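# Rotate the steel cup half a turn under the dial indicator

## Task

Rotate the steel cup that sits on its fixture beneath the dial indicator by 180 degrees, then release it so the gripper no longer holds it.

## Robot and tools

Robot: two six-joint arms with parallel grippers, named left_arm and right_arm. Their bases sit at (+0.014, +0.232, 0) m, quat_wxyz (+0.995, 0, 0, +0.099) for left_arm, and (+0.047, -0.272, 0) m, quat_wxyz (+1.000, 0, 0, +0.016) for right_arm. The shared scene frame has its origin on the tabletop midway between the bases, +z up and +x reaching out over the table. left_arm is on the +y side. The arm names say nothing about left or right in a camera image.

Joint order, used in every row and every per-joint list in results: shoulder (joint2), elbow (joint3), waist (joint1), wrist pitch (joint4), wrist yaw (joint5), wrist roll (joint6). Stated ranges in rad: shoulder 0.000 to 3.142, elbow 0.000 to 3.019, waist -2.880 to 2.880, wrist pitch -1.693 to 1.571, wrist yaw -1.571 to 1.571, wrist roll -2.094 to 2.094. True ends may differ by up to 0.019 rad.

Gripper: the fingers extend along the gripper's +z axis and close along its y axis. The reported end_effector_position is the spot between the finger pads, roughly 1 cm short of the tips. Cameras: cam_left_wrist and cam_right_wrist, each 504x504, mounted on the wrists.

A row is one flat list of 14 numbers, each in [-1, 1], covering both arms even when only one moves: left_arm's six joint numbers then its opening, then right_arm's six joint numbers then its opening. Joint numbers are scaled offsets, not poses: 1.0 equals 1.32 rad shoulder, 1.276 elbow, 1.264 waist, 1.83 wrist pitch, 1.686 wrist yaw, 2.022 wrist roll. The opening is absolute: +1 fully open, -1 closed. Optionally 12 more numbers in [0, 1] can follow (up to 26 total): stiffness multipliers for left_arm's six joints then right_arm's six, in the joint order above; they persist until changed.

execute_actions(actions): a list of up to 15 actions, run in turn. Each action is a table of up to 15 rows, one row per 1/30 s step; an action always lasts 15 steps (0.5 s) and a short table repeats its final row. In every row the joint offsets are measured from the angles at the start of that action, not from the previous row; for the first action of a call that means the angles in the latest reported state. An empty list only returns state and images. If an action would push a joint more than 0.019 rad beyond its range, that action is rejected for both arms; if the first action fails this, or any action is malformed, nothing in the call runs.

move(target, speed, blocking): target is one row as above; its offsets are counted from the Joint positions in the most recent result that listed them. All joints follow synchronized paths, so the hand traces a curve, lasting between 0.5 and 10 s. speed (0.01 to 2 rad/s, default 0.5) caps the joint with the longest travel. Paths ignore obstacles and the other arm. Finger openings are applied at the start. blocking=false returns after 0.5 s while motion continues; check with wait(0), and call wait or stop before sending further rows or moves. The result adds a move: line giving the ending (done, off_target, moving, held, fault), limits=held or limits=none, and each arm's joint farthest from target.

wait(seconds): 0 to 10; lets the scene run with the last command held; ends early if a running move finishes. stop(): brakes a running move; it needs some room, more when fast; fingers keep moving. zoom_image(camera, region): camera is cam_left_wrist or cam_right_wrist; region [x0, y0, x1, y1] in that image's pixels, top-left origin, at most 504 by 504. read_manual(section): only "licences"; moves nothing. finished_scene(scene): ends the given scene (an integer) irreversibly and reports success; the cup must already be turned and released.

Results: the state line gives each gripper's position (m) and quat_wxyz in the scene frame; it may be off, more at long reach. Joint positions and Joint velocities list per arm the six joints (rad, rad/s) then the pad gap (m; 0.094 fully open). grip_measured is the opening on the command scale. Joint targets are what the joints are currently being driven to. Joint torques are raw drive outputs with offsets and noise. Step readings may show HELD for an arm whose row was partly held back. "joint command not followed" means a clearance check altered joint targets. "joint sent to its limit" means a joint was stopped at its end; its absence does not prove more room.

Motion limits: each joint target is kept within a lead of the measured angle (shoulder 0.32, elbow 0.276, waist 0.264, wrist pitch 0.33, wrist yaw 0.186, wrist roll 0.522 rad), and targets are pulled back if the hand would jump more than 70 mm, so big changes span several actions. Arms can sag under zero offsets; correct by commanding back toward the wanted angles.

Gripping: to hold, command an opening about 0.03 below grip_measured (less for a lighter hold). Readings may be off by about 1 mm. Pads can spike in force at first contact.

Avoid: knocking anything off the table, letting the arms collide or press each other, fast impacts, hard pushes, slips and drops. Pressing far past contact or moving fast increases force. Brief external tugs may occur. Long holding heats motors: MOTOR HOT warns near 85 °C, and at 100 °C the arm goes limp (OVER-TEMPERATURE FAULT). The robot keeps holding its last command while you compose replies.

Each tool is called after "Call:" by a JSON object that holds its "fn" and its "kwargs".

## Session

Call:
{"fn": "execute_actions", "kwargs": {"actions": []}}

Scene clock: 0.00 s.
left_arm: end_effector_position=(+0.1018, +0.6685, +0.1162) grip_measured=+1.000 end_effector_quat_wxyz=(+0.119, +0.920, +0.067, +0.367) | right_arm: end_effector_position=(+0.5751, -0.1019, +0.3199) grip_measured=+1.000 end_effector_quat_wxyz=(+0.302, +0.317, +0.859, +0.266)
Joint names: [shoulder, elbow, waist, wrist pitch, wrist yaw, wrist roll]
Joint positions: left_arm=[ 1.744  1.241  1.44  -1.367  0.745 -1.53   0.094] | right_arm=[ 1.319  1.246  0.265 -0.671 -0.055  1.026  0.094]
Joint velocities: left_arm=[-0.005 -0.012 -0.005  0.007 -0.007  0.051  0.   ] | right_arm=[ 0.005  0.002 -0.005  0.007 -0.007  0.022  0.   ]
Joint torques (N m, as the arm reports them, + toward a larger angle): no reading
Motor temperatures (°C, as the motors report them): left_arm=[30 29 27 28 29 26] | right_arm=[30 34 27 27 28 26]
Joint targets: left_arm=[1.754 1.257 1.440 -1.368 0.744 -1.530] | right_arm=[1.324 1.269 0.265 -0.668 -0.055 1.026]
Joint stiffness scale: left_arm=[1. 1. 1. 1. 1. 1.] | right_arm=[1. 1. 1. 1. 1. 1.]

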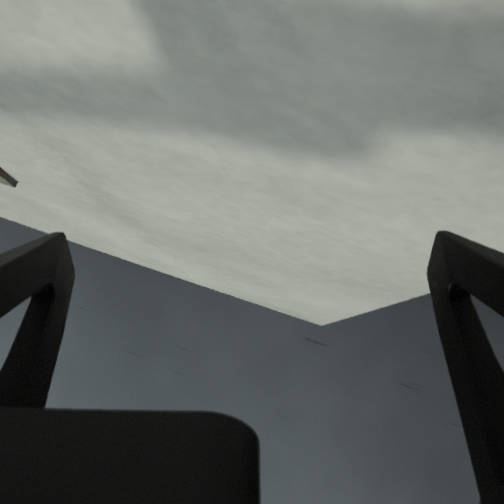

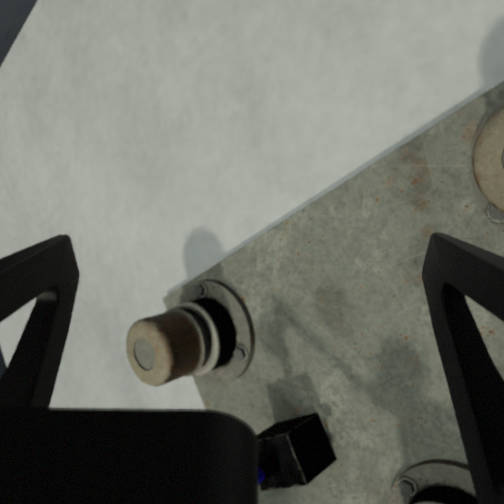

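Call:
{"fn": "move", "kwargs": {"target": [0, 0, 0, 0, 0, 0, 1, -0.543, -0.506, 0.502, 0.077, 0.033, -0.507, 1], "speed": 1.2}}

Scene clock: 11.93 s.
left_arm: end_effector_position=(+0.1018, +0.6685, +0.1162) grip_measured=+1.000 end_effector_quat_wxyz=(+0.119, +0.920, +0.067, +0.367) | right_arm: end_effector_position=(+0.2510, +0.0006, +0.2744) grip_measured=+1.000 end_effector_quat_wxyz=(+0.436, -0.384, +0.782, +0.224)
Joint names: [shoulder, elbow, waist, wrist pitch, wrist yaw, wrist roll]
Joint positions: left_arm=[ 1.744  1.241  1.44  -1.367  0.745 -1.53   0.094] | right_arm=[ 0.604  0.606  0.898 -0.549 -0.002  0.017  0.094]
Joint velocities: left_arm=[ 0.005  0.002 -0.015  0.012  0.037  0.037  0.   ] | right_arm=[-0.015  0.002  0.005  0.007 -0.037 -0.051  0.   ]
Joint torques (N m, as the arm reports them, + toward a larger angle): left_arm=[-15.84   8.51   0.22  -0.36   0.57  -0.01] | right_arm=[-0.06 11.36 -1.41  2.58  0.14 -0.02]
Motor temperatures (°C, as the motors report them): left_arm=[31 31 27 28 29 26] | right_arm=[31 39 27 27 28 26]
Joint targets: left_arm=[1.744 1.241 1.440 -1.367 0.745 -1.530] | right_arm=[0.602 0.600 0.899 -0.530 0.001 0.001]
Joint stiffness scale: left_arm=[1. 1. 1. 1. 1. 1.] | right_arm=[1. 1. 1. 1. 1. 1.]
move: done; limits=none; left_arm: farthest joint: the waist, 0.000 radians from its target (0.000 radians at the start); right_arm: farthest joint: the wrist pitch, 0.019 radians from its target (0.141 radians at the start)

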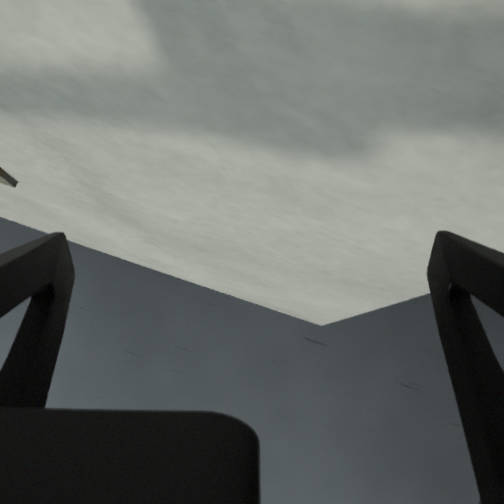

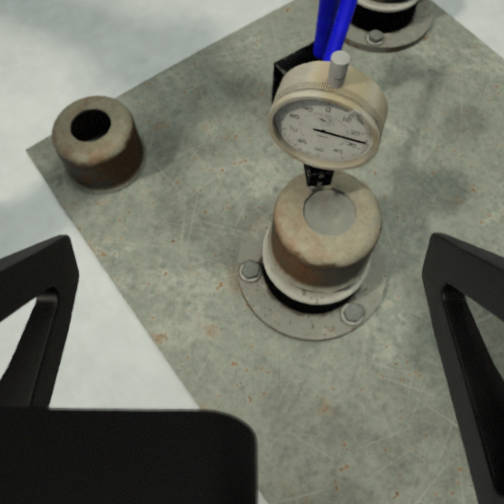

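Call:
{"fn": "move", "kwargs": {"target": [0, 0, 0, 0, 0, 0, 1, 0.4794, -0.1869, -0.0926, 0.6657, 0, -0.008, 1], "speed": 1.2}}

Scene clock: 31.10 s.
left_arm: end_effector_position=(+0.1018, +0.6685, +0.1162) grip_measured=+1.000 end_effector_quat_wxyz=(+0.119, +0.920, +0.067, +0.367) | right_arm: end_effector_position=(+0.3538, +0.0564, +0.1731) grip_measured=+1.000 end_effector_quat_wxyz=(+0.578, -0.304, +0.713, +0.257)
Joint names: [shoulder, elbow, waist, wrist pitch, wrist yaw, wrist roll]
Joint positions: left_arm=[ 1.744  1.241  1.44  -1.367  0.745 -1.53   0.094] | right_arm=[ 1.224  0.373  0.788  0.65  -0.002  0.016  0.094]
Joint velocities: left_arm=[-0.005  0.002 -0.015  0.002 -0.007 -0.066  0.   ] | right_arm=[ 0.005  0.002 -0.005 -0.007  0.007 -0.051  0.   ]
Joint torques (N m, as the arm reports them, + toward a larger angle): left_arm=[-15.88   8.52   0.17  -0.37   0.57  -0.01] | right_arm=[-3.91  8.09 -1.72  2.76  0.04  0.  ]
Motor temperatures (°C, as the motors report them): left_arm=[32 32 27 28 29 26] | right_arm=[31 40 27 27 28 26]
Joint targets: left_arm=[1.744 1.241 1.440 -1.367 0.745 -1.530] | right_arm=[1.237 0.367 0.781 0.669 -0.002 0.001]
Joint stiffness scale: left_arm=[1. 1. 1. 1. 1. 1.] | right_arm=[1. 1. 1. 1. 1. 1.]
move: done; limits=none; left_arm: farthest joint: the waist, 0.000 radians from its target (0.000 radians at the start); right_arm: farthest joint: the wrist pitch, 0.019 radians from its target (1.218 radians at the start)

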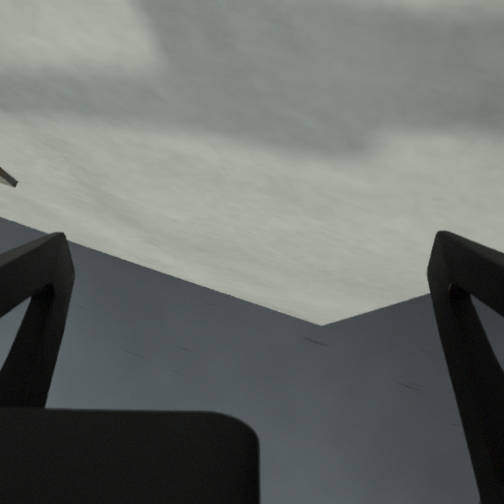

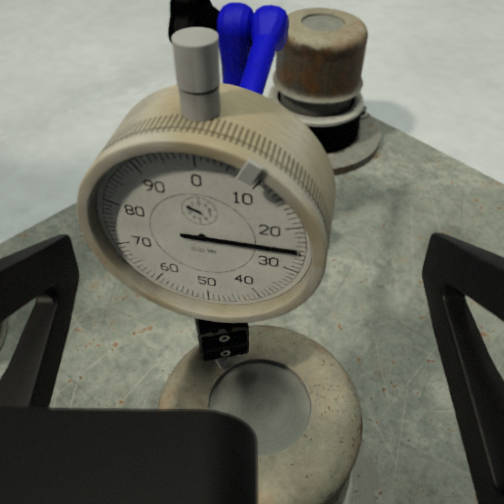

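Call:
{"fn": "move", "kwargs": {"target": [0, 0, 0, 0, 0, 0, 1, 0.3679, -0.046, -0.0095, 0.298, 0, 0, 1], "speed": 0.5}}

Scene clock: 35.00 s.
left_arm: end_effector_position=(+0.1018, +0.6685, +0.1162) grip_measured=+1.000 end_effector_quat_wxyz=(+0.119, +0.920, +0.067, +0.367) | right_arm: end_effector_position=(+0.3559, +0.0566, +0.0747) grip_measured=+1.000 end_effector_quat_wxyz=(+0.579, -0.302, +0.712, +0.257)
Joint names: [shoulder, elbow, waist, wrist pitch, wrist yaw, wrist roll]
Joint positions: left_arm=[ 1.744  1.241  1.44  -1.367  0.745 -1.53   0.094] | right_arm=[ 1.694  0.319  0.785  1.176 -0.002  0.016  0.094]
Joint velocities: left_arm=[-0.015  0.002 -0.005  0.012 -0.022  0.051  0.   ] | right_arm=[-0.005 -0.002 -0.015 -0.017 -0.051 -0.037  0.   ]
Joint torques (N m, as the arm reports them, + toward a larger angle): left_arm=[-15.87   8.52   0.2   -0.36   0.57  -0.01] | right_arm=[-6.13  3.2  -1.85  2.77  0.03  0.18]
Motor temperatures (°C, as the motors report them): left_arm=[32 32 27 28 29 26] | right_arm=[31 39 27 27 28 26]
Joint targets: left_arm=[1.744 1.241 1.440 -1.367 0.745 -1.530] | right_arm=[1.710 0.314 0.776 1.196 -0.002 0.016]
Joint stiffness scale: left_arm=[1. 1. 1. 1. 1. 1.] | right_arm=[1. 1. 1. 1. 1. 1.]
move: done; limits=none; left_arm: farthest joint: the waist, 0.000 radians from its target (0.000 radians at the start); right_arm: farthest joint: the wrist pitch, 0.019 radians from its target (0.545 radians at the start)

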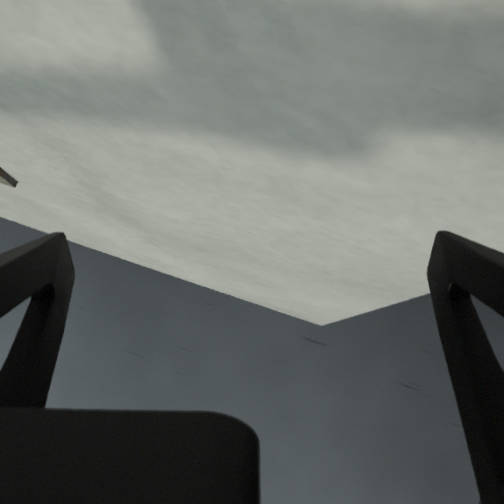

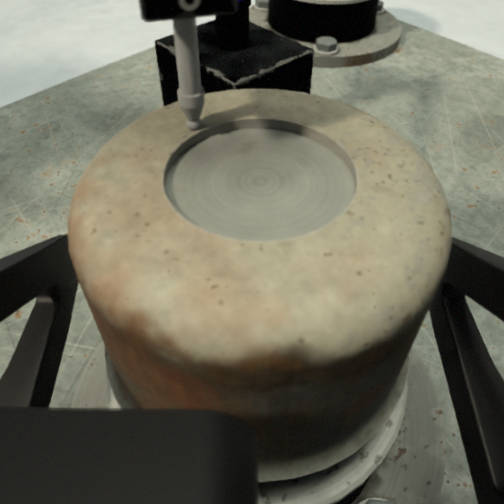

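Call:
{"fn": "move", "kwargs": {"target": [0, 0, 0, 0, 0, 0, 1, 0.0144, 0.0277, 0.1218, -0.0274, 0.2432, 0.041, 1], "speed": 1.0}}

Scene clock: 39.87 s.
left_arm: end_effector_position=(+0.1018, +0.6685, +0.1162) grip_measured=+1.000 end_effector_quat_wxyz=(+0.119, +0.920, +0.067, +0.367) | right_arm: end_effector_position=(+0.3539, +0.0523, +0.0731) grip_measured=+1.000 end_effector_quat_wxyz=(+0.608, -0.214, +0.745, +0.171)
Joint names: [shoulder, elbow, waist, wrist pitch, wrist yaw, wrist roll]
Joint positions: left_arm=[ 1.744  1.241  1.44  -1.367  0.745 -1.53   0.094] | right_arm=[1.694 0.333 0.935 1.139 0.404 0.083 0.094]
Joint velocities: left_arm=[-0.005 -0.012 -0.005 -0.017 -0.066 -0.051  0.   ] | right_arm=[ 0.005 -0.007 -0.015 -0.002 -0.022  0.022  0.   ]
Joint torques (N m, as the arm reports them, + toward a larger angle): left_arm=[-15.85   8.52   0.2   -0.36   0.57  -0.01] | right_arm=[-6.26  5.79 -0.6   1.34  0.2   0.36]
Motor temperatures (°C, as the motors report them): left_arm=[32 32 27 28 29 26] | right_arm=[31 38 27 27 28 26]
Joint targets: left_arm=[1.744 1.241 1.440 -1.367 0.745 -1.530] | right_arm=[1.713 0.354 0.939 1.126 0.407 0.099]
Joint stiffness scale: left_arm=[1. 1. 1. 1. 1. 1.] | right_arm=[1. 1. 1. 1. 1. 1.]
move: off_target (right_arm); limits=none; left_arm: farthest joint: the waist, 0.000 radians from its target (0.000 radians at the start); right_arm: farthest joint: the elbow, 0.022 radians from its target (0.035 radians at the start)

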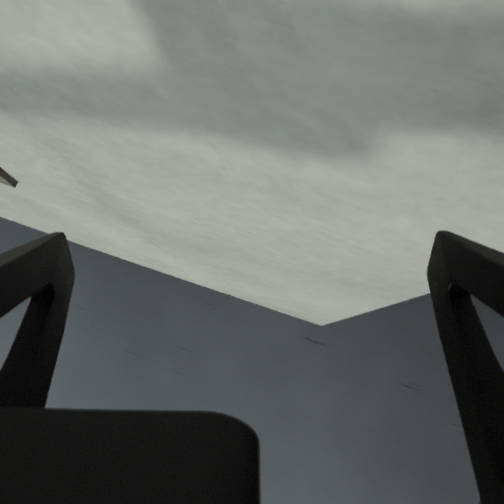

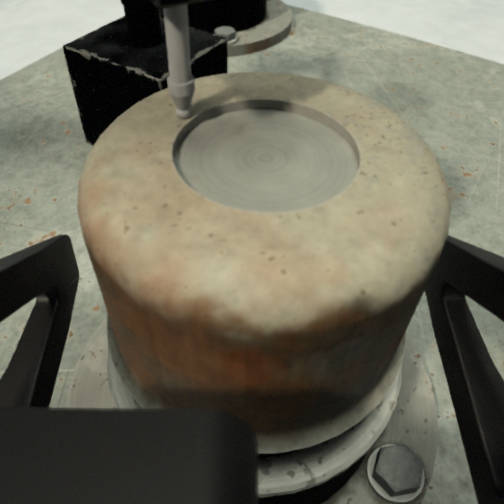

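Call:
{"fn": "move", "kwargs": {"target": [0, 0, 0, 0, 0, 0, 1, 0.0218, 0.0721, 0.0979, -0.0753, 0.2219, 0.0636, 1], "speed": 1.0}}

Scene clock: 45.43 s.
left_arm: end_effector_position=(+0.1018, +0.6685, +0.1162) grip_measured=+1.000 end_effector_quat_wxyz=(+0.119, +0.920, +0.067, +0.367) | right_arm: end_effector_position=(+0.3546, +0.0524, +0.0761) grip_measured=+1.000 end_effector_quat_wxyz=(+0.627, -0.113, +0.765, +0.091)
Joint names: [shoulder, elbow, waist, wrist pitch, wrist yaw, wrist roll]
Joint positions: left_arm=[ 1.744  1.241  1.44  -1.367  0.745 -1.53   0.094] | right_arm=[1.696 0.403 1.054 1.014 0.775 0.196 0.094]
Joint velocities: left_arm=[-0.015  0.007  0.005  0.012 -0.051 -0.022  0.   ] | right_arm=[-0.005  0.002  0.015  0.002 -0.007  0.022  0.   ]
Joint torques (N m, as the arm reports them, + toward a larger angle): left_arm=[-15.87   8.52   0.25  -0.36   0.57  -0.01] | right_arm=[-6.    6.21 -0.85  1.23  0.27  0.35]
Motor temperatures (°C, as the motors report them): left_arm=[32 32 27 28 29 26] | right_arm=[31 38 27 27 28 26]
Joint targets: left_arm=[1.744 1.241 1.440 -1.367 0.745 -1.530] | right_arm=[1.722 0.425 1.059 1.001 0.779 0.211]
Joint stiffness scale: left_arm=[1. 1. 1. 1. 1. 1.] | right_arm=[1. 1. 1. 1. 1. 1.]
move: off_target (right_arm); limits=none; left_arm: farthest joint: the waist, 0.000 radians from its target (0.000 radians at the start); right_arm: farthest joint: the shoulder, 0.026 radians from its target (0.029 radians at the start)

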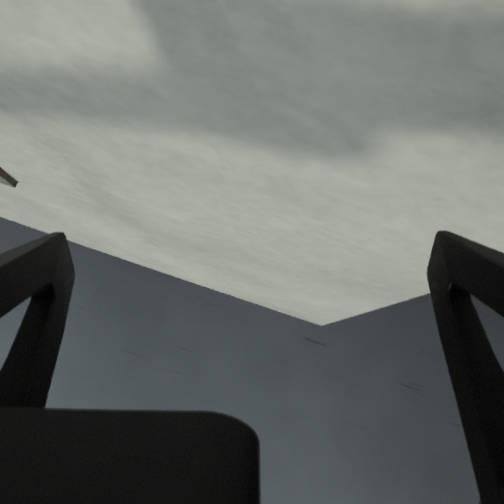

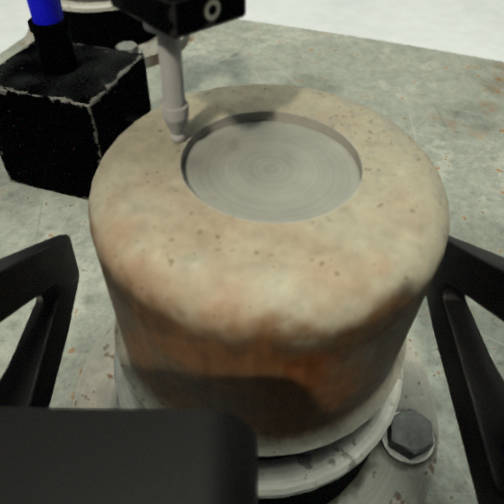

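Call:
{"fn": "move", "kwargs": {"target": [0, 0, 0, 0, 0, 0, 1, 0.028, 0.1047, 0.0634, -0.1515, 0.1897, 0.1068, 1], "speed": 1.0}}

Scene clock: 49.20 s.
left_arm: end_effector_position=(+0.1018, +0.6685, +0.1162) grip_measured=+1.000 end_effector_quat_wxyz=(+0.119, +0.920, +0.067, +0.367) | right_arm: end_effector_position=(+0.3548, +0.0525, +0.0763) grip_measured=+1.000 end_effector_quat_wxyz=(+0.634, -0.012, +0.773, +0.009)
Joint names: [shoulder, elbow, waist, wrist pitch, wrist yaw, wrist roll]
Joint positions: left_arm=[ 1.744  1.241  1.44  -1.367  0.745 -1.53   0.094] | right_arm=[1.706 0.516 1.13  0.749 1.092 0.396 0.094]
Joint velocities: left_arm=[-0.015  0.012  0.015  0.002  0.037 -0.007  0.   ] | right_arm=[ 0.005 -0.002 -0.015 -0.007 -0.081  0.022  0.   ]
Joint torques (N m, as the arm reports them, + toward a larger angle): left_arm=[-15.87   8.54   0.2   -0.37   0.58  -0.01] | right_arm=[-7.1   7.11 -0.98  0.95  0.4   0.33]
Motor temperatures (°C, as the motors report them): left_arm=[32 32 27 28 29 26] | right_arm=[31 37 27 27 28 26]
Joint targets: left_arm=[1.744 1.241 1.440 -1.367 0.745 -1.530] | right_arm=[1.733 0.537 1.134 0.737 1.095 0.412]
Joint stiffness scale: left_arm=[1. 1. 1. 1. 1. 1.] | right_arm=[1. 1. 1. 1. 1. 1.]
move: off_target (right_arm); limits=none; left_arm: farthest joint: the waist, 0.000 radians from its target (0.000 radians at the start); right_arm: farthest joint: the shoulder, 0.027 radians from its target (0.037 radians at the start)

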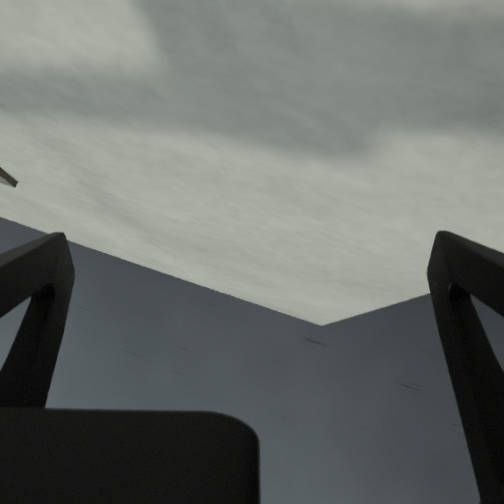

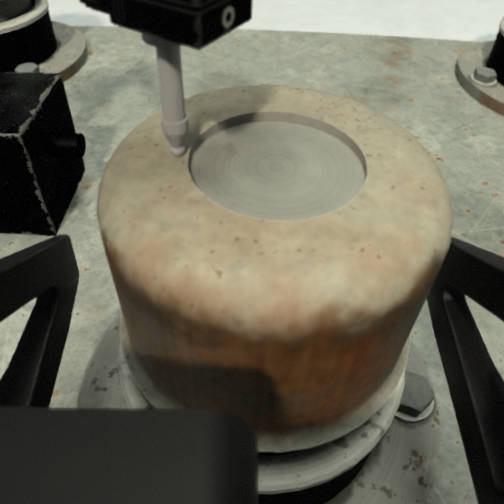

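Call:
{"fn": "execute_actions", "kwargs": {"actions": [[[0,0,0,0,0,0,1, 0,0,0,0,0,0,0.44]]]}}

Call:
{"fn": "move", "kwargs": {"target": [0, 0, 0, 0, 0, 0, 1, 0.0127, -0.0909, -0.0675, 0.1498, -0.1909, -0.1021, 0.44], "speed": 0.6}}

Scene clock: 52.97 s.
left_arm: end_effector_position=(+0.1018, +0.6685, +0.1162) grip_measured=+1.000 end_effector_quat_wxyz=(+0.119, +0.920, +0.067, +0.367) | right_arm: end_effector_position=(+0.3552, +0.0492, +0.0765) grip_measured=+0.483 end_effector_quat_wxyz=(+0.635, -0.008, +0.772, +0.004)
Joint names: [shoulder, elbow, waist, wrist pitch, wrist yaw, wrist roll]
Joint positions: left_arm=[ 1.744  1.241  1.44  -1.367  0.745 -1.53   0.094] | right_arm=[1.706 0.513 1.128 0.749 1.103 0.397 0.07 ]
Joint velocities: left_arm=[-0.015  0.012 -0.015  0.007  0.066 -0.007  0.   ] | right_arm=[ 0.005 -0.002  0.015  0.007 -0.007 -0.022  0.   ]
Joint torques (N m, as the arm reports them, + toward a larger angle): left_arm=[-15.84   8.52   0.18  -0.36   0.57  -0.01] | right_arm=[-9.03  5.36 -1.25  1.45 -0.07  0.16]
Motor temperatures (°C, as the motors report them): left_arm=[32 32 27 28 29 26] | right_arm=[31 37 27 27 28 26]
Joint targets: left_arm=[1.744 1.241 1.440 -1.367 0.745 -1.530] | right_arm=[1.706 0.516 1.130 0.749 1.092 0.396]
Joint stiffness scale: left_arm=[1. 1. 1. 1. 1. 1.] | right_arm=[1. 1. 1. 1. 1. 1.]
Step readings (joint positions):
0: left_arm=[1.744 1.241 1.440 -1.367 0.745 -1.530] | right_arm=[1.706 0.516 1.130 0.749 1.092 0.397]
1: left_arm=[1.744 1.241 1.440 -1.367 0.745 -1.530] | right_arm=[1.706 0.516 1.130 0.749 1.092 0.397]
2: left_arm=[1.744 1.241 1.440 -1.367 0.745 -1.530] | right_arm=[1.706 0.516 1.130 0.749 1.097 0.397]
4: left_arm=[1.744 1.241 1.440 -1.367 0.745 -1.530] | right_arm=[1.706 0.513 1.128 0.749 1.103 0.397]
8: left_arm=[1.744 1.241 1.440 -1.367 0.745 -1.530] | right_arm=[1.706 0.513 1.128 0.749 1.103 0.397]
15: Joint positions above

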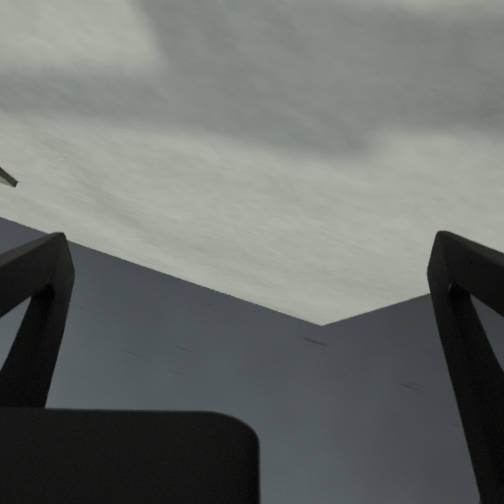

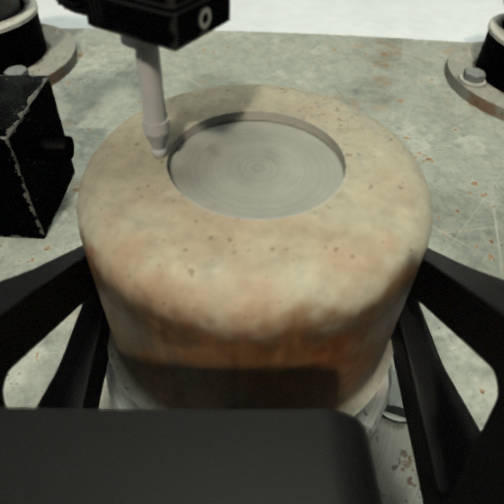

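Scene clock: 54.00 s.
left_arm: end_effector_position=(+0.1018, +0.6685, +0.1162) grip_measured=+1.000 end_effector_quat_wxyz=(+0.119, +0.920, +0.067, +0.367) | right_arm: end_effector_position=(+0.3545, +0.0494, +0.0766) grip_measured=+0.483 end_effector_quat_wxyz=(+0.629, -0.106, +0.765, +0.087)
Joint names: [shoulder, elbow, waist, wrist pitch, wrist yaw, wrist roll]
Joint positions: left_arm=[ 1.744  1.241  1.44  -1.367  0.745 -1.53   0.094] | right_arm=[1.696 0.401 1.056 1.016 0.793 0.202 0.07 ]
Joint velocities: left_arm=[-0.015 -0.007 -0.015  0.002  0.022  0.022  0.   ] | right_arm=[-0.015 -0.007 -0.005  0.022 -0.022  0.022 -0.   ]
Joint torques (N m, as the arm reports them, + toward a larger angle): left_arm=[-15.88   8.51   0.18  -0.37   0.57  -0.01] | right_arm=[-5.99  3.83 -2.31  2.06 -0.21  0.05]
Motor temperatures (°C, as the motors report them): left_arm=[32 32 27 28 29 26] | right_arm=[31 37 27 27 28 26]
Joint targets: left_arm=[1.744 1.241 1.440 -1.367 0.745 -1.530] | right_arm=[1.723 0.397 1.043 1.024 0.781 0.191]
Joint stiffness scale: left_arm=[1. 1. 1. 1. 1. 1.] | right_arm=[1. 1. 1. 1. 1. 1.]
move: off_target (right_arm); limits=none; left_arm: farthest joint: the waist, 0.000 radians from its target (0.000 radians at the start); right_arm: farthest joint: the shoulder, 0.027 radians from its target (0.017 radians at the start)

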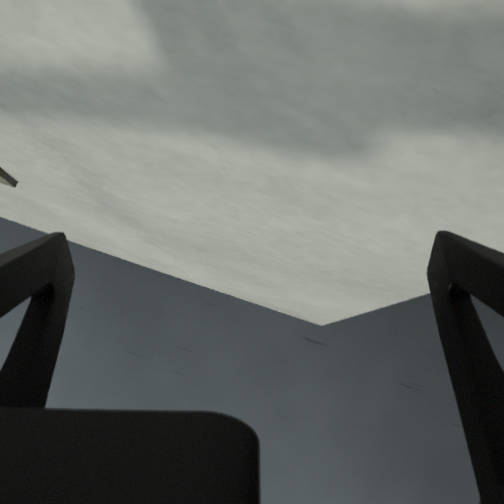

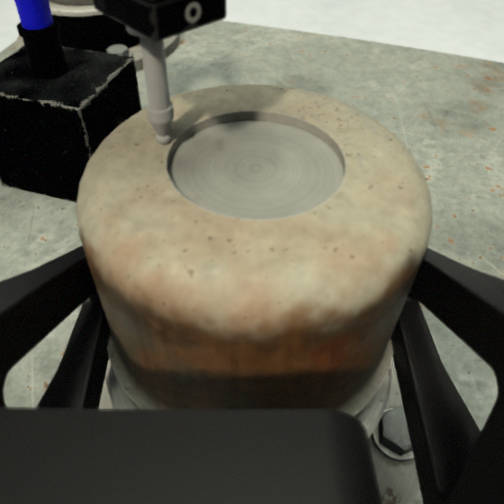

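Call:
{"fn": "move", "kwargs": {"target": [0, 0, 0, 0, 0, 0, 1, 0.0129, -0.0562, -0.1037, 0.0721, -0.2331, -0.0619, 0.44], "speed": 0.6}}

Scene clock: 57.50 s.
left_arm: end_effector_position=(+0.1018, +0.6685, +0.1162) grip_measured=+1.000 end_effector_quat_wxyz=(+0.119, +0.920, +0.067, +0.367) | right_arm: end_effector_position=(+0.3535, +0.0504, +0.0769) grip_measured=+0.483 end_effector_quat_wxyz=(+0.613, -0.209, +0.743, +0.171)
Joint names: [shoulder, elbow, waist, wrist pitch, wrist yaw, wrist roll]
Joint positions: left_arm=[ 1.744  1.241  1.44  -1.367  0.745 -1.53   0.094] | right_arm=[1.688 0.327 0.936 1.151 0.412 0.083 0.07 ]
Joint velocities: left_arm=[ 0.005  0.002 -0.005 -0.002 -0.022 -0.051  0.   ] | right_arm=[-0.005 -0.002 -0.015  0.007 -0.022  0.066 -0.001]
Joint torques (N m, as the arm reports them, + toward a larger angle): left_arm=[-15.86   8.52   0.17  -0.36   0.57  -0.01] | right_arm=[-5.5   3.92 -2.08  1.77 -0.35  0.1 ]
Motor temperatures (°C, as the motors report them): left_arm=[32 32 27 28 29 26] | right_arm=[31 37 27 27 28 26]
Joint targets: left_arm=[1.744 1.241 1.440 -1.367 0.745 -1.530] | right_arm=[1.713 0.329 0.925 1.148 0.399 0.076]
Joint stiffness scale: left_arm=[1. 1. 1. 1. 1. 1.] | right_arm=[1. 1. 1. 1. 1. 1.]
move: off_target (right_arm); limits=none; left_arm: farthest joint: the waist, 0.000 radians from its target (0.000 radians at the start); right_arm: farthest joint: the shoulder, 0.025 radians from its target (0.017 radians at the start)

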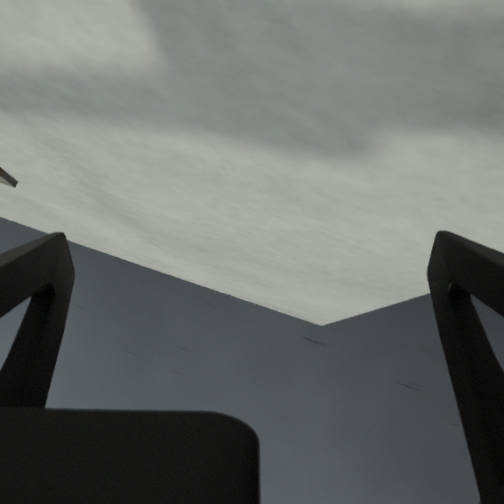

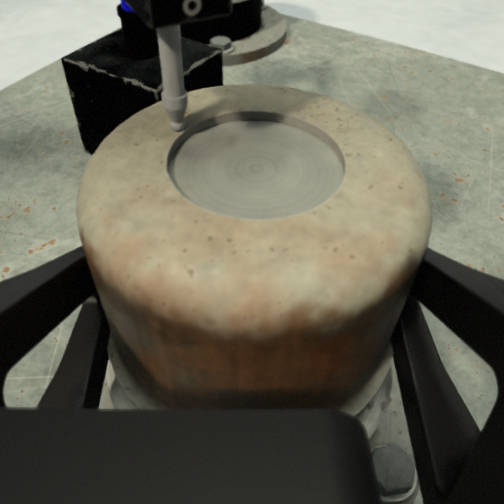

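Call:
{"fn": "move", "kwargs": {"target": [0, 0, 0, 0, 0, 0, 1, 0.0164, -0.0147, -0.1282, 0.0187, -0.2467, -0.046, 0.44], "speed": 0.6}}

Scene clock: 60.60 s.
left_arm: end_effector_position=(+0.1018, +0.6685, +0.1162) grip_measured=+1.000 end_effector_quat_wxyz=(+0.119, +0.920, +0.067, +0.367) | right_arm: end_effector_position=(+0.3525, +0.0511, +0.0773) grip_measured=+0.483 end_effector_quat_wxyz=(+0.585, -0.307, +0.707, +0.251)
Joint names: [shoulder, elbow, waist, wrist pitch, wrist yaw, wrist roll]
Joint positions: left_arm=[ 1.744  1.241  1.44  -1.367  0.745 -1.53   0.094] | right_arm=[ 1.684  0.301  0.784  1.193  0.001 -0.004  0.07 ]
Joint velocities: left_arm=[-0.005 -0.017 -0.005  0.017  0.022  0.095  0.   ] | right_arm=[-0.005 -0.007 -0.005  0.002 -0.007 -0.007 -0.001]
Joint torques (N m, as the arm reports them, + toward a larger angle): left_arm=[-15.89   8.53   0.2   -0.37   0.58  -0.01] | right_arm=[-5.39  4.3  -1.94  1.7  -0.15  0.12]
Motor temperatures (°C, as the motors report them): left_arm=[32 32 27 28 29 26] | right_arm=[31 36 27 27 28 26]
Joint targets: left_arm=[1.744 1.241 1.440 -1.367 0.745 -1.530] | right_arm=[1.709 0.309 0.774 1.186 -0.004 -0.010]
Joint stiffness scale: left_arm=[1. 1. 1. 1. 1. 1.] | right_arm=[1. 1. 1. 1. 1. 1.]
move: off_target (right_arm); limits=none; left_arm: farthest joint: the waist, 0.000 radians from its target (0.000 radians at the start); right_arm: farthest joint: the shoulder, 0.026 radians from its target (0.022 radians at the start)

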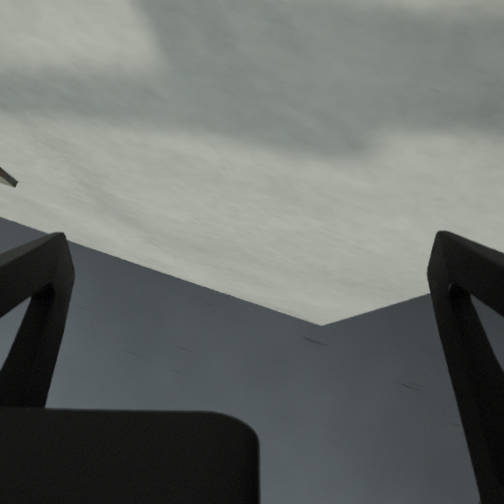

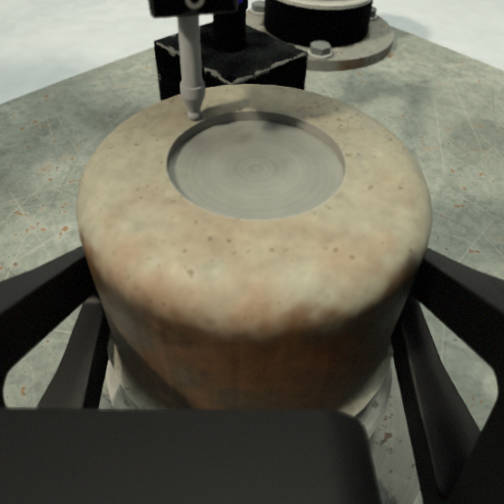

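Call:
{"fn": "move", "kwargs": {"target": [0, 0, 0, 0, 0, 0, 1, 0.022, 0.0379, -0.1273, -0.0367, -0.2426, -0.0459, 0.44], "speed": 0.6}}

Scene clock: 63.60 s.
left_arm: end_effector_position=(+0.1018, +0.6685, +0.1162) grip_measured=+1.000 end_effector_quat_wxyz=(+0.119, +0.920, +0.067, +0.367) | right_arm: end_effector_position=(+0.3512, +0.0509, +0.0774) grip_measured=+0.483 end_effector_quat_wxyz=(+0.547, -0.398, +0.661, +0.325)
Joint names: [shoulder, elbow, waist, wrist pitch, wrist yaw, wrist roll]
Joint positions: left_arm=[ 1.744  1.241  1.44  -1.367  0.745 -1.53   0.094] | right_arm=[ 1.683  0.323  0.632  1.151 -0.406 -0.089  0.07 ]
Joint velocities: left_arm=[-0.005 -0.017  0.005 -0.007 -0.007 -0.037  0.   ] | right_arm=[-0.015 -0.007 -0.005 -0.007 -0.037  0.007  0.001]
Joint torques (N m, as the arm reports them, + toward a larger angle): left_arm=[-15.86   8.53   0.2   -0.36   0.57  -0.01] | right_arm=[-5.22  6.2  -1.86  0.85 -0.05  0.09]
Motor temperatures (°C, as the motors report them): left_arm=[32 32 27 28 29 26] | right_arm=[31 36 27 27 28 26]
Joint targets: left_arm=[1.744 1.241 1.440 -1.367 0.745 -1.530] | right_arm=[1.713 0.349 0.623 1.126 -0.407 -0.097]
Joint stiffness scale: left_arm=[1. 1. 1. 1. 1. 1.] | right_arm=[1. 1. 1. 1. 1. 1.]
move: off_target (right_arm); limits=none; left_arm: farthest joint: the waist, 0.000 radians from its target (0.000 radians at the start); right_arm: farthest joint: the shoulder, 0.030 radians from its target (0.029 radians at the start)

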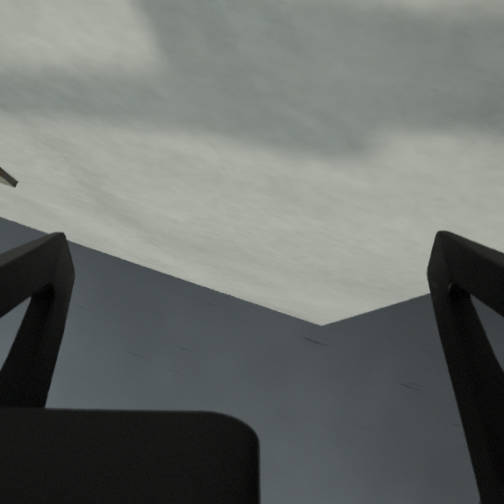

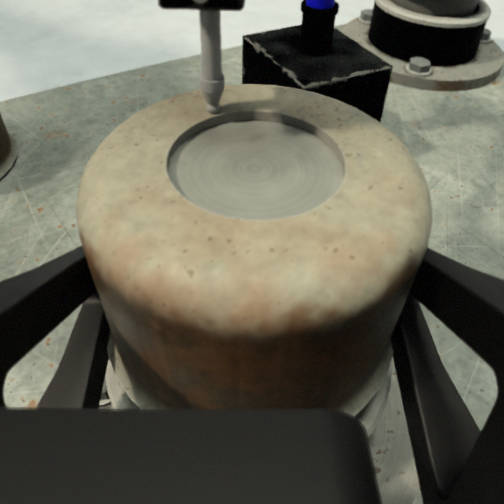

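Call:
{"fn": "move", "kwargs": {"target": [0, 0, 0, 0, 0, 0, 1, 0.0302, 0.0799, -0.1018, -0.0846, -0.2208, -0.0596, 0.44], "speed": 0.6}}

Scene clock: 66.67 s.
left_arm: end_effector_position=(+0.1018, +0.6685, +0.1162) grip_measured=+1.000 end_effector_quat_wxyz=(+0.119, +0.920, +0.067, +0.367) | right_arm: end_effector_position=(+0.3502, +0.0510, +0.0775) grip_measured=+0.484 end_effector_quat_wxyz=(+0.498, -0.482, +0.603, +0.394)
Joint names: [shoulder, elbow, waist, wrist pitch, wrist yaw, wrist roll]
Joint positions: left_arm=[ 1.744  1.241  1.44  -1.367  0.745 -1.53   0.094] | right_arm=[ 1.689  0.394  0.51   1.019 -0.782 -0.203  0.07 ]
Joint velocities: left_arm=[-0.005 -0.007  0.005 -0.002 -0.007  0.022  0.   ] | right_arm=[-0.015  0.007 -0.015  0.007 -0.007  0.022 -0.   ]
Joint torques (N m, as the arm reports them, + toward a larger angle): left_arm=[-15.85   8.52   0.21  -0.36   0.57  -0.01] | right_arm=[-5.46  7.27 -1.83  0.86  0.    0.12]
Motor temperatures (°C, as the motors report them): left_arm=[32 32 27 28 29 26] | right_arm=[31 36 27 27 28 26]
Joint targets: left_arm=[1.744 1.241 1.440 -1.367 0.745 -1.530] | right_arm=[1.723 0.425 0.503 0.996 -0.779 -0.210]
Joint stiffness scale: left_arm=[1. 1. 1. 1. 1. 1.] | right_arm=[1. 1. 1. 1. 1. 1.]
move: off_target (right_arm); limits=none; left_arm: farthest joint: the waist, 0.000 radians from its target (0.000 radians at the start); right_arm: farthest joint: the shoulder, 0.034 radians from its target (0.039 radians at the start)

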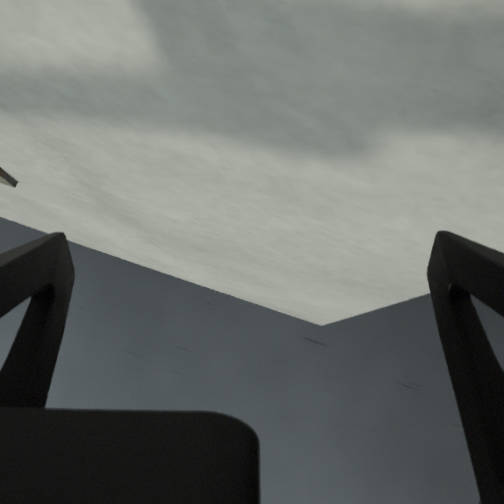

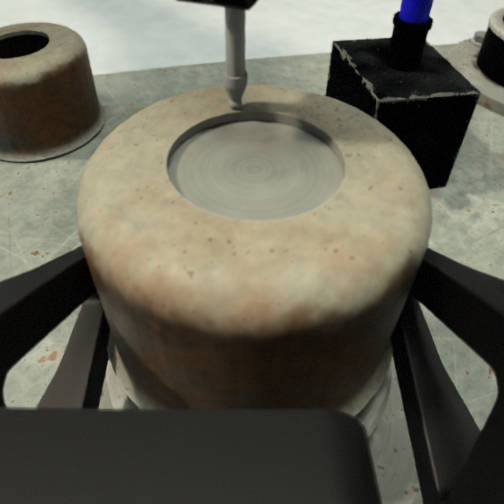

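Call:
{"fn": "move", "kwargs": {"target": [0, 0, 0, 0, 0, 0, 1, 0.0333, 0.1141, -0.065, -0.1597, -0.1855, -0.1034, 0.44], "speed": 0.6}}

Call:
{"fn": "execute_actions", "kwargs": {"actions": [[[0,0,0,0,0,0,1, 0,0,0,0,0,0,1]]]}}

Scene clock: 69.60 s.
left_arm: end_effector_position=(+0.1018, +0.6685, +0.1162) grip_measured=+1.000 end_effector_quat_wxyz=(+0.119, +0.920, +0.067, +0.367) | right_arm: end_effector_position=(+0.3493, +0.0508, +0.0777) grip_measured=+0.484 end_effector_quat_wxyz=(-0.441, +0.558, -0.535, -0.456)
Joint names: [shoulder, elbow, waist, wrist pitch, wrist yaw, wrist roll]
Joint positions: left_arm=[ 1.744  1.241  1.44  -1.367  0.745 -1.53   0.094] | right_arm=[ 1.697  0.506  0.434  0.746 -1.104 -0.407  0.07 ]
Joint velocities: left_arm=[-0.005  0.002 -0.005  0.002  0.022  0.037  0.   ] | right_arm=[-0.005  0.002 -0.015  0.007 -0.022 -0.051  0.001]
Joint torques (N m, as the arm reports them, + toward a larger angle): left_arm=[-15.9    8.52   0.19  -0.36   0.57  -0.01] | right_arm=[-5.99  8.14 -1.72  0.7   0.05  0.09]
Motor temperatures (°C, as the motors report them): left_arm=[32 32 27 28 29 26] | right_arm=[31 36 27 27 28 26]
Joint targets: left_arm=[1.744 1.241 1.440 -1.367 0.745 -1.530] | right_arm=[1.733 0.539 0.428 0.726 -1.095 -0.412]
Joint stiffness scale: left_arm=[1. 1. 1. 1. 1. 1.] | right_arm=[1. 1. 1. 1. 1. 1.]
move: off_target (right_arm); limits=none; left_arm: farthest joint: the waist, 0.000 radians from its target (0.000 radians at the start); right_arm: farthest joint: the shoulder, 0.036 radians from its target (0.044 radians at the start)

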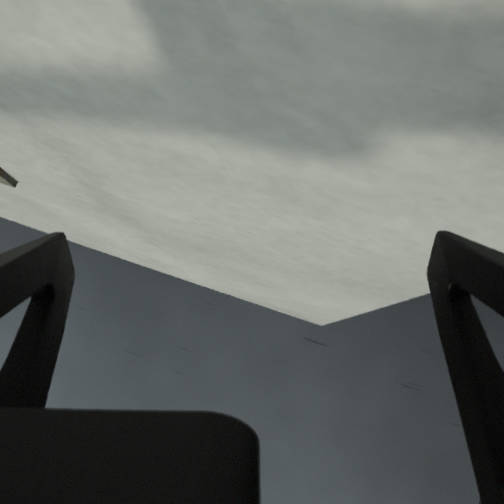

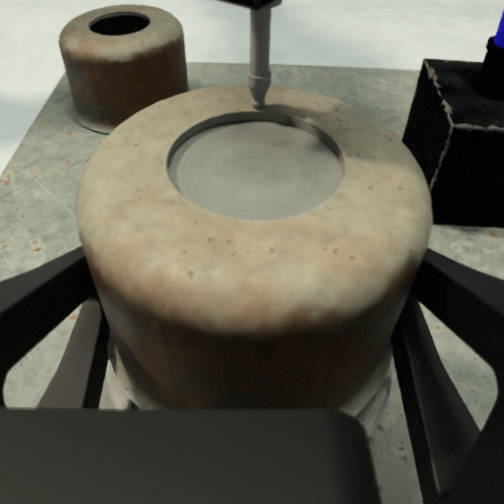

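Scene clock: 70.10 s.
left_arm: end_effector_position=(+0.1018, +0.6685, +0.1162) grip_measured=+1.000 end_effector_quat_wxyz=(+0.119, +0.920, +0.067, +0.367) | right_arm: end_effector_position=(+0.3489, +0.0508, +0.0779) grip_measured=+1.000 end_effector_quat_wxyz=(-0.441, +0.558, -0.534, -0.458)
Joint names: [shoulder, elbow, waist, wrist pitch, wrist yaw, wrist roll]
Joint positions: left_arm=[ 1.744  1.241  1.44  -1.367  0.745 -1.53   0.094] | right_arm=[ 1.697  0.506  0.434  0.746 -1.107 -0.407  0.094]
Joint velocities: left_arm=[-0.005 -0.012 -0.015 -0.012  0.051 -0.007  0.   ] | right_arm=[-0.005  0.002  0.005 -0.002  0.051 -0.007  0.   ]
Joint torques (N m, as the arm reports them, + toward a larger angle): left_arm=[-15.87   8.53   0.2   -0.37   0.58  -0.01] | right_arm=[-9.16  5.   -1.08  1.53 -0.13  0.18]
Motor temperatures (°C, as the motors report them): left_arm=[32 32 27 28 29 26] | right_arm=[31 36 27 27 28 26]
Joint targets: left_arm=[1.744 1.241 1.440 -1.367 0.745 -1.530] | right_arm=[1.697 0.506 0.434 0.746 -1.104 -0.407]
Joint stiffness scale: left_arm=[1. 1. 1. 1. 1. 1.] | right_arm=[1. 1. 1. 1. 1. 1.]
Step readings (joint positions):
0: left_arm=[1.744 1.241 1.440 -1.367 0.745 -1.530] | right_arm=[1.697 0.506 0.434 0.746 -1.104 -0.407]
1: left_arm=[1.744 1.241 1.440 -1.367 0.745 -1.530] | right_arm=[1.697 0.506 0.434 0.746 -1.107 -0.407]
2: left_arm=[1.744 1.241 1.440 -1.367 0.745 -1.530] | right_arm=[1.697 0.506 0.434 0.746 -1.107 -0.407]
4: left_arm=[1.744 1.241 1.440 -1.367 0.745 -1.530] | right_arm=[1.697 0.506 0.434 0.746 -1.107 -0.407]
8: left_arm=[1.744 1.241 1.440 -1.367 0.745 -1.530] | right_arm=[1.697 0.506 0.434 0.746 -1.107 -0.407]
15: Joint positions above

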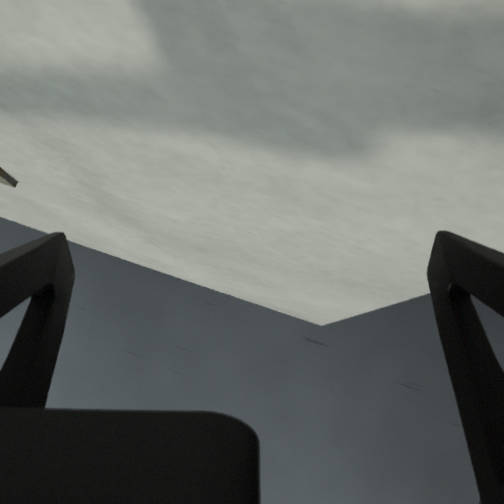

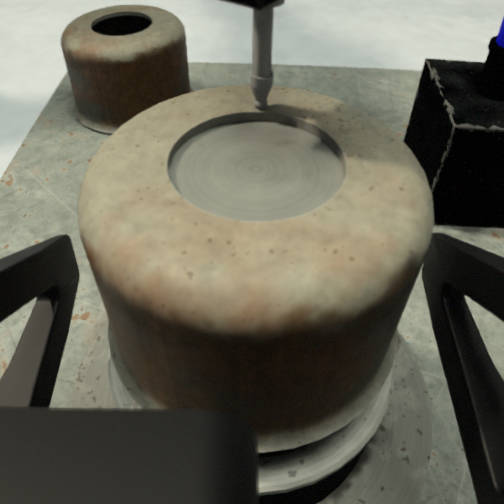

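Call:
{"fn": "move", "kwargs": {"target": [0, 0, 0, 0, 0, 0, 1, 0.0195, -0.0831, 0.0659, 0.1515, 0.1998, 0.1075, 1], "speed": 1.0}}

Scene clock: 75.43 s.
left_arm: end_effector_position=(+0.1018, +0.6685, +0.1162) grip_measured=+1.000 end_effector_quat_wxyz=(+0.119, +0.920, +0.067, +0.367) | right_arm: end_effector_position=(+0.3543, +0.0534, +0.0749) grip_measured=+1.000 end_effector_quat_wxyz=(+0.496, -0.482, +0.607, +0.391)
Joint names: [shoulder, elbow, waist, wrist pitch, wrist yaw, wrist roll]
Joint positions: left_arm=[ 1.744  1.241  1.44  -1.367  0.745 -1.53   0.094] | right_arm=[ 1.697  0.406  0.513  1.005 -0.773 -0.205  0.094]
Joint velocities: left_arm=[-0.015 -0.017  0.005  0.002 -0.007  0.037  0.   ] | right_arm=[-0.015 -0.002 -0.005  0.002  0.007  0.007  0.   ]
Joint torques (N m, as the arm reports them, + toward a larger angle): left_arm=[-15.82   8.52   0.24  -0.35   0.57  -0.01] | right_arm=[-6.19  3.78 -0.77  2.45  0.02  0.35]
Motor temperatures (°C, as the motors report them): left_arm=[32 32 27 28 29 26] | right_arm=[31 36 27 27 28 26]
Joint targets: left_arm=[1.744 1.241 1.440 -1.367 0.745 -1.530] | right_arm=[1.723 0.400 0.518 1.023 -0.770 -0.190]
Joint stiffness scale: left_arm=[1. 1. 1. 1. 1. 1.] | right_arm=[1. 1. 1. 1. 1. 1.]
move: off_target (right_arm); limits=none; left_arm: farthest joint: the waist, 0.000 radians from its target (0.000 radians at the start); right_arm: farthest joint: the shoulder, 0.026 radians from its target (0.026 radians at the start)

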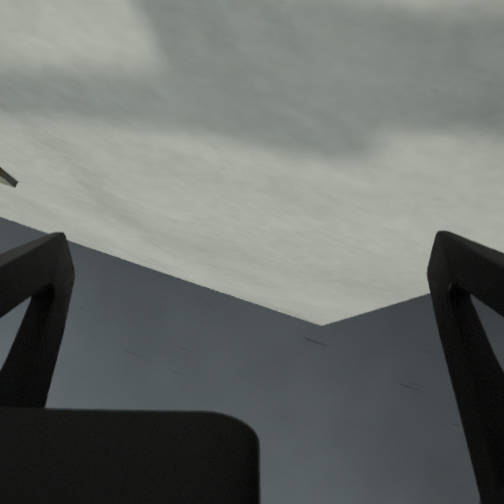

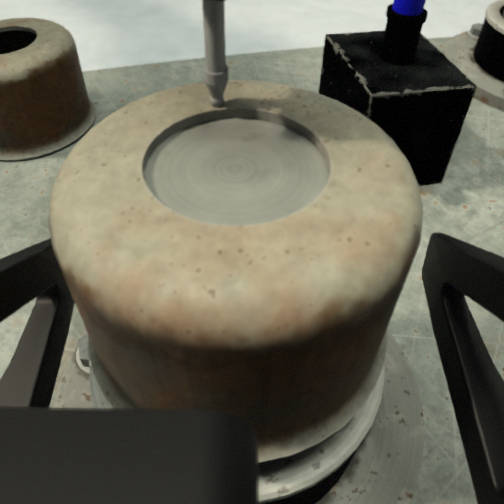

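Call:
{"fn": "move", "kwargs": {"target": [0, 0, 0, 0, 0, 0, 1, 0.0121, -0.0601, 0.0982, 0.0781, 0.2212, 0.0634, 1], "speed": 1.0}}

Scene clock: 78.60 s.
left_arm: end_effector_position=(+0.1018, +0.6685, +0.1162) grip_measured=+1.000 end_effector_quat_wxyz=(+0.119, +0.920, +0.067, +0.367) | right_arm: end_effector_position=(+0.3540, +0.0526, +0.0703) grip_measured=+1.000 end_effector_quat_wxyz=(+0.539, -0.399, +0.668, +0.322)
Joint names: [shoulder, elbow, waist, wrist pitch, wrist yaw, wrist roll]
Joint positions: left_arm=[ 1.744  1.241  1.44  -1.367  0.745 -1.53   0.094] | right_arm=[ 1.697  0.335  0.632  1.129 -0.404 -0.093  0.094]
Joint velocities: left_arm=[-0.005 -0.007 -0.015 -0.002 -0.007  0.037  0.   ] | right_arm=[-0.005  0.002 -0.005 -0.007  0.007  0.007  0.   ]
Joint torques (N m, as the arm reports them, + toward a larger angle): left_arm=[-15.86   8.53   0.18  -0.35   0.58  -0.01] | right_arm=[-6.44  3.21 -0.94  2.65  0.08  0.32]
Motor temperatures (°C, as the motors report them): left_arm=[32 32 27 28 29 26] | right_arm=[31 36 27 27 28 26]
Joint targets: left_arm=[1.744 1.241 1.440 -1.367 0.745 -1.530] | right_arm=[1.713 0.329 0.637 1.148 -0.401 -0.077]
Joint stiffness scale: left_arm=[1. 1. 1. 1. 1. 1.] | right_arm=[1. 1. 1. 1. 1. 1.]
move: done; limits=none; left_arm: farthest joint: the waist, 0.000 radians from its target (0.000 radians at the start); right_arm: farthest joint: the wrist pitch, 0.019 radians from its target (0.143 radians at the start)

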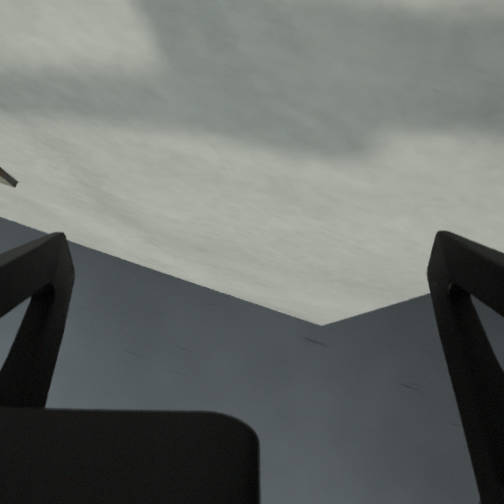

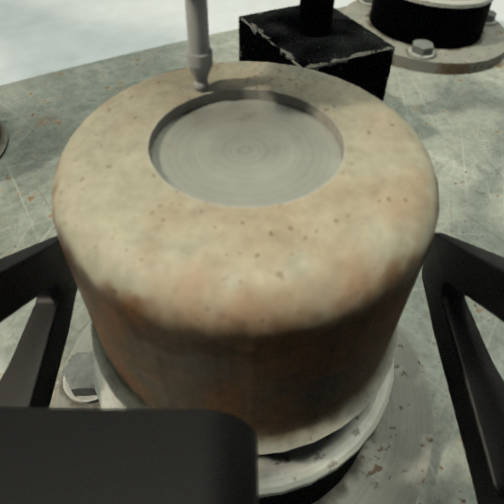

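Call:
{"fn": "move", "kwargs": {"target": [0, 0, 0, 0, 0, 0, 1, 0.0121, 0.0034, 0.2428, 0.0092, 0.4816, 0.0939, 1], "speed": 1.0}}

Scene clock: 82.63 s.
left_arm: end_effector_position=(+0.1018, +0.6685, +0.1162) grip_measured=+1.000 end_effector_quat_wxyz=(+0.119, +0.920, +0.067, +0.367) | right_arm: end_effector_position=(+0.3543, +0.0525, +0.0703) grip_measured=+1.000 end_effector_quat_wxyz=(+0.605, -0.216, +0.748, +0.167)
Joint names: [shoulder, elbow, waist, wrist pitch, wrist yaw, wrist roll]
Joint positions: left_arm=[ 1.744  1.241  1.44  -1.367  0.745 -1.53   0.094] | right_arm=[1.697 0.335 0.935 1.129 0.405 0.081 0.094]
Joint velocities: left_arm=[-0.015 -0.007 -0.005  0.012 -0.037  0.022  0.   ] | right_arm=[-0.015 -0.007 -0.015 -0.022 -0.037 -0.051  0.   ]
Joint torques (N m, as the arm reports them, + toward a larger angle): left_arm=[-15.85   8.52   0.22  -0.36   0.57  -0.01] | right_arm=[-6.25  4.17 -0.95  2.56  0.21  0.34]
Motor temperatures (°C, as the motors report them): left_arm=[32 32 27 28 29 26] | right_arm=[31 36 27 27 28 26]
Joint targets: left_arm=[1.744 1.241 1.440 -1.367 0.745 -1.530] | right_arm=[1.713 0.340 0.939 1.145 0.408 0.097]
Joint stiffness scale: left_arm=[1. 1. 1. 1. 1. 1.] | right_arm=[1. 1. 1. 1. 1. 1.]
move: done; limits=none; left_arm: farthest joint: the waist, 0.000 radians from its target (0.000 radians at the start); right_arm: farthest joint: the wrist pitch, 0.017 radians from its target (0.017 radians at the start)

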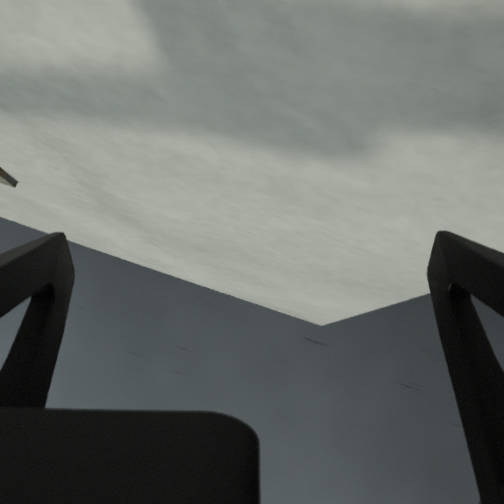

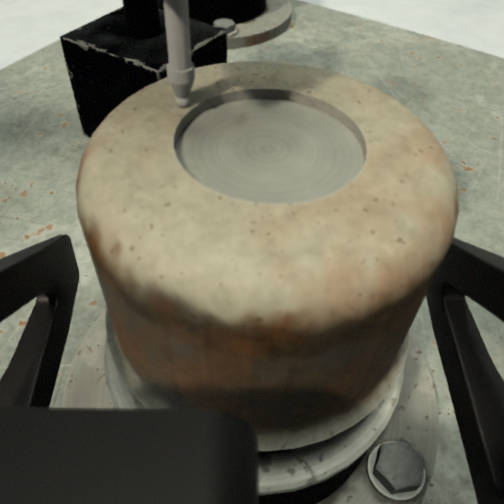

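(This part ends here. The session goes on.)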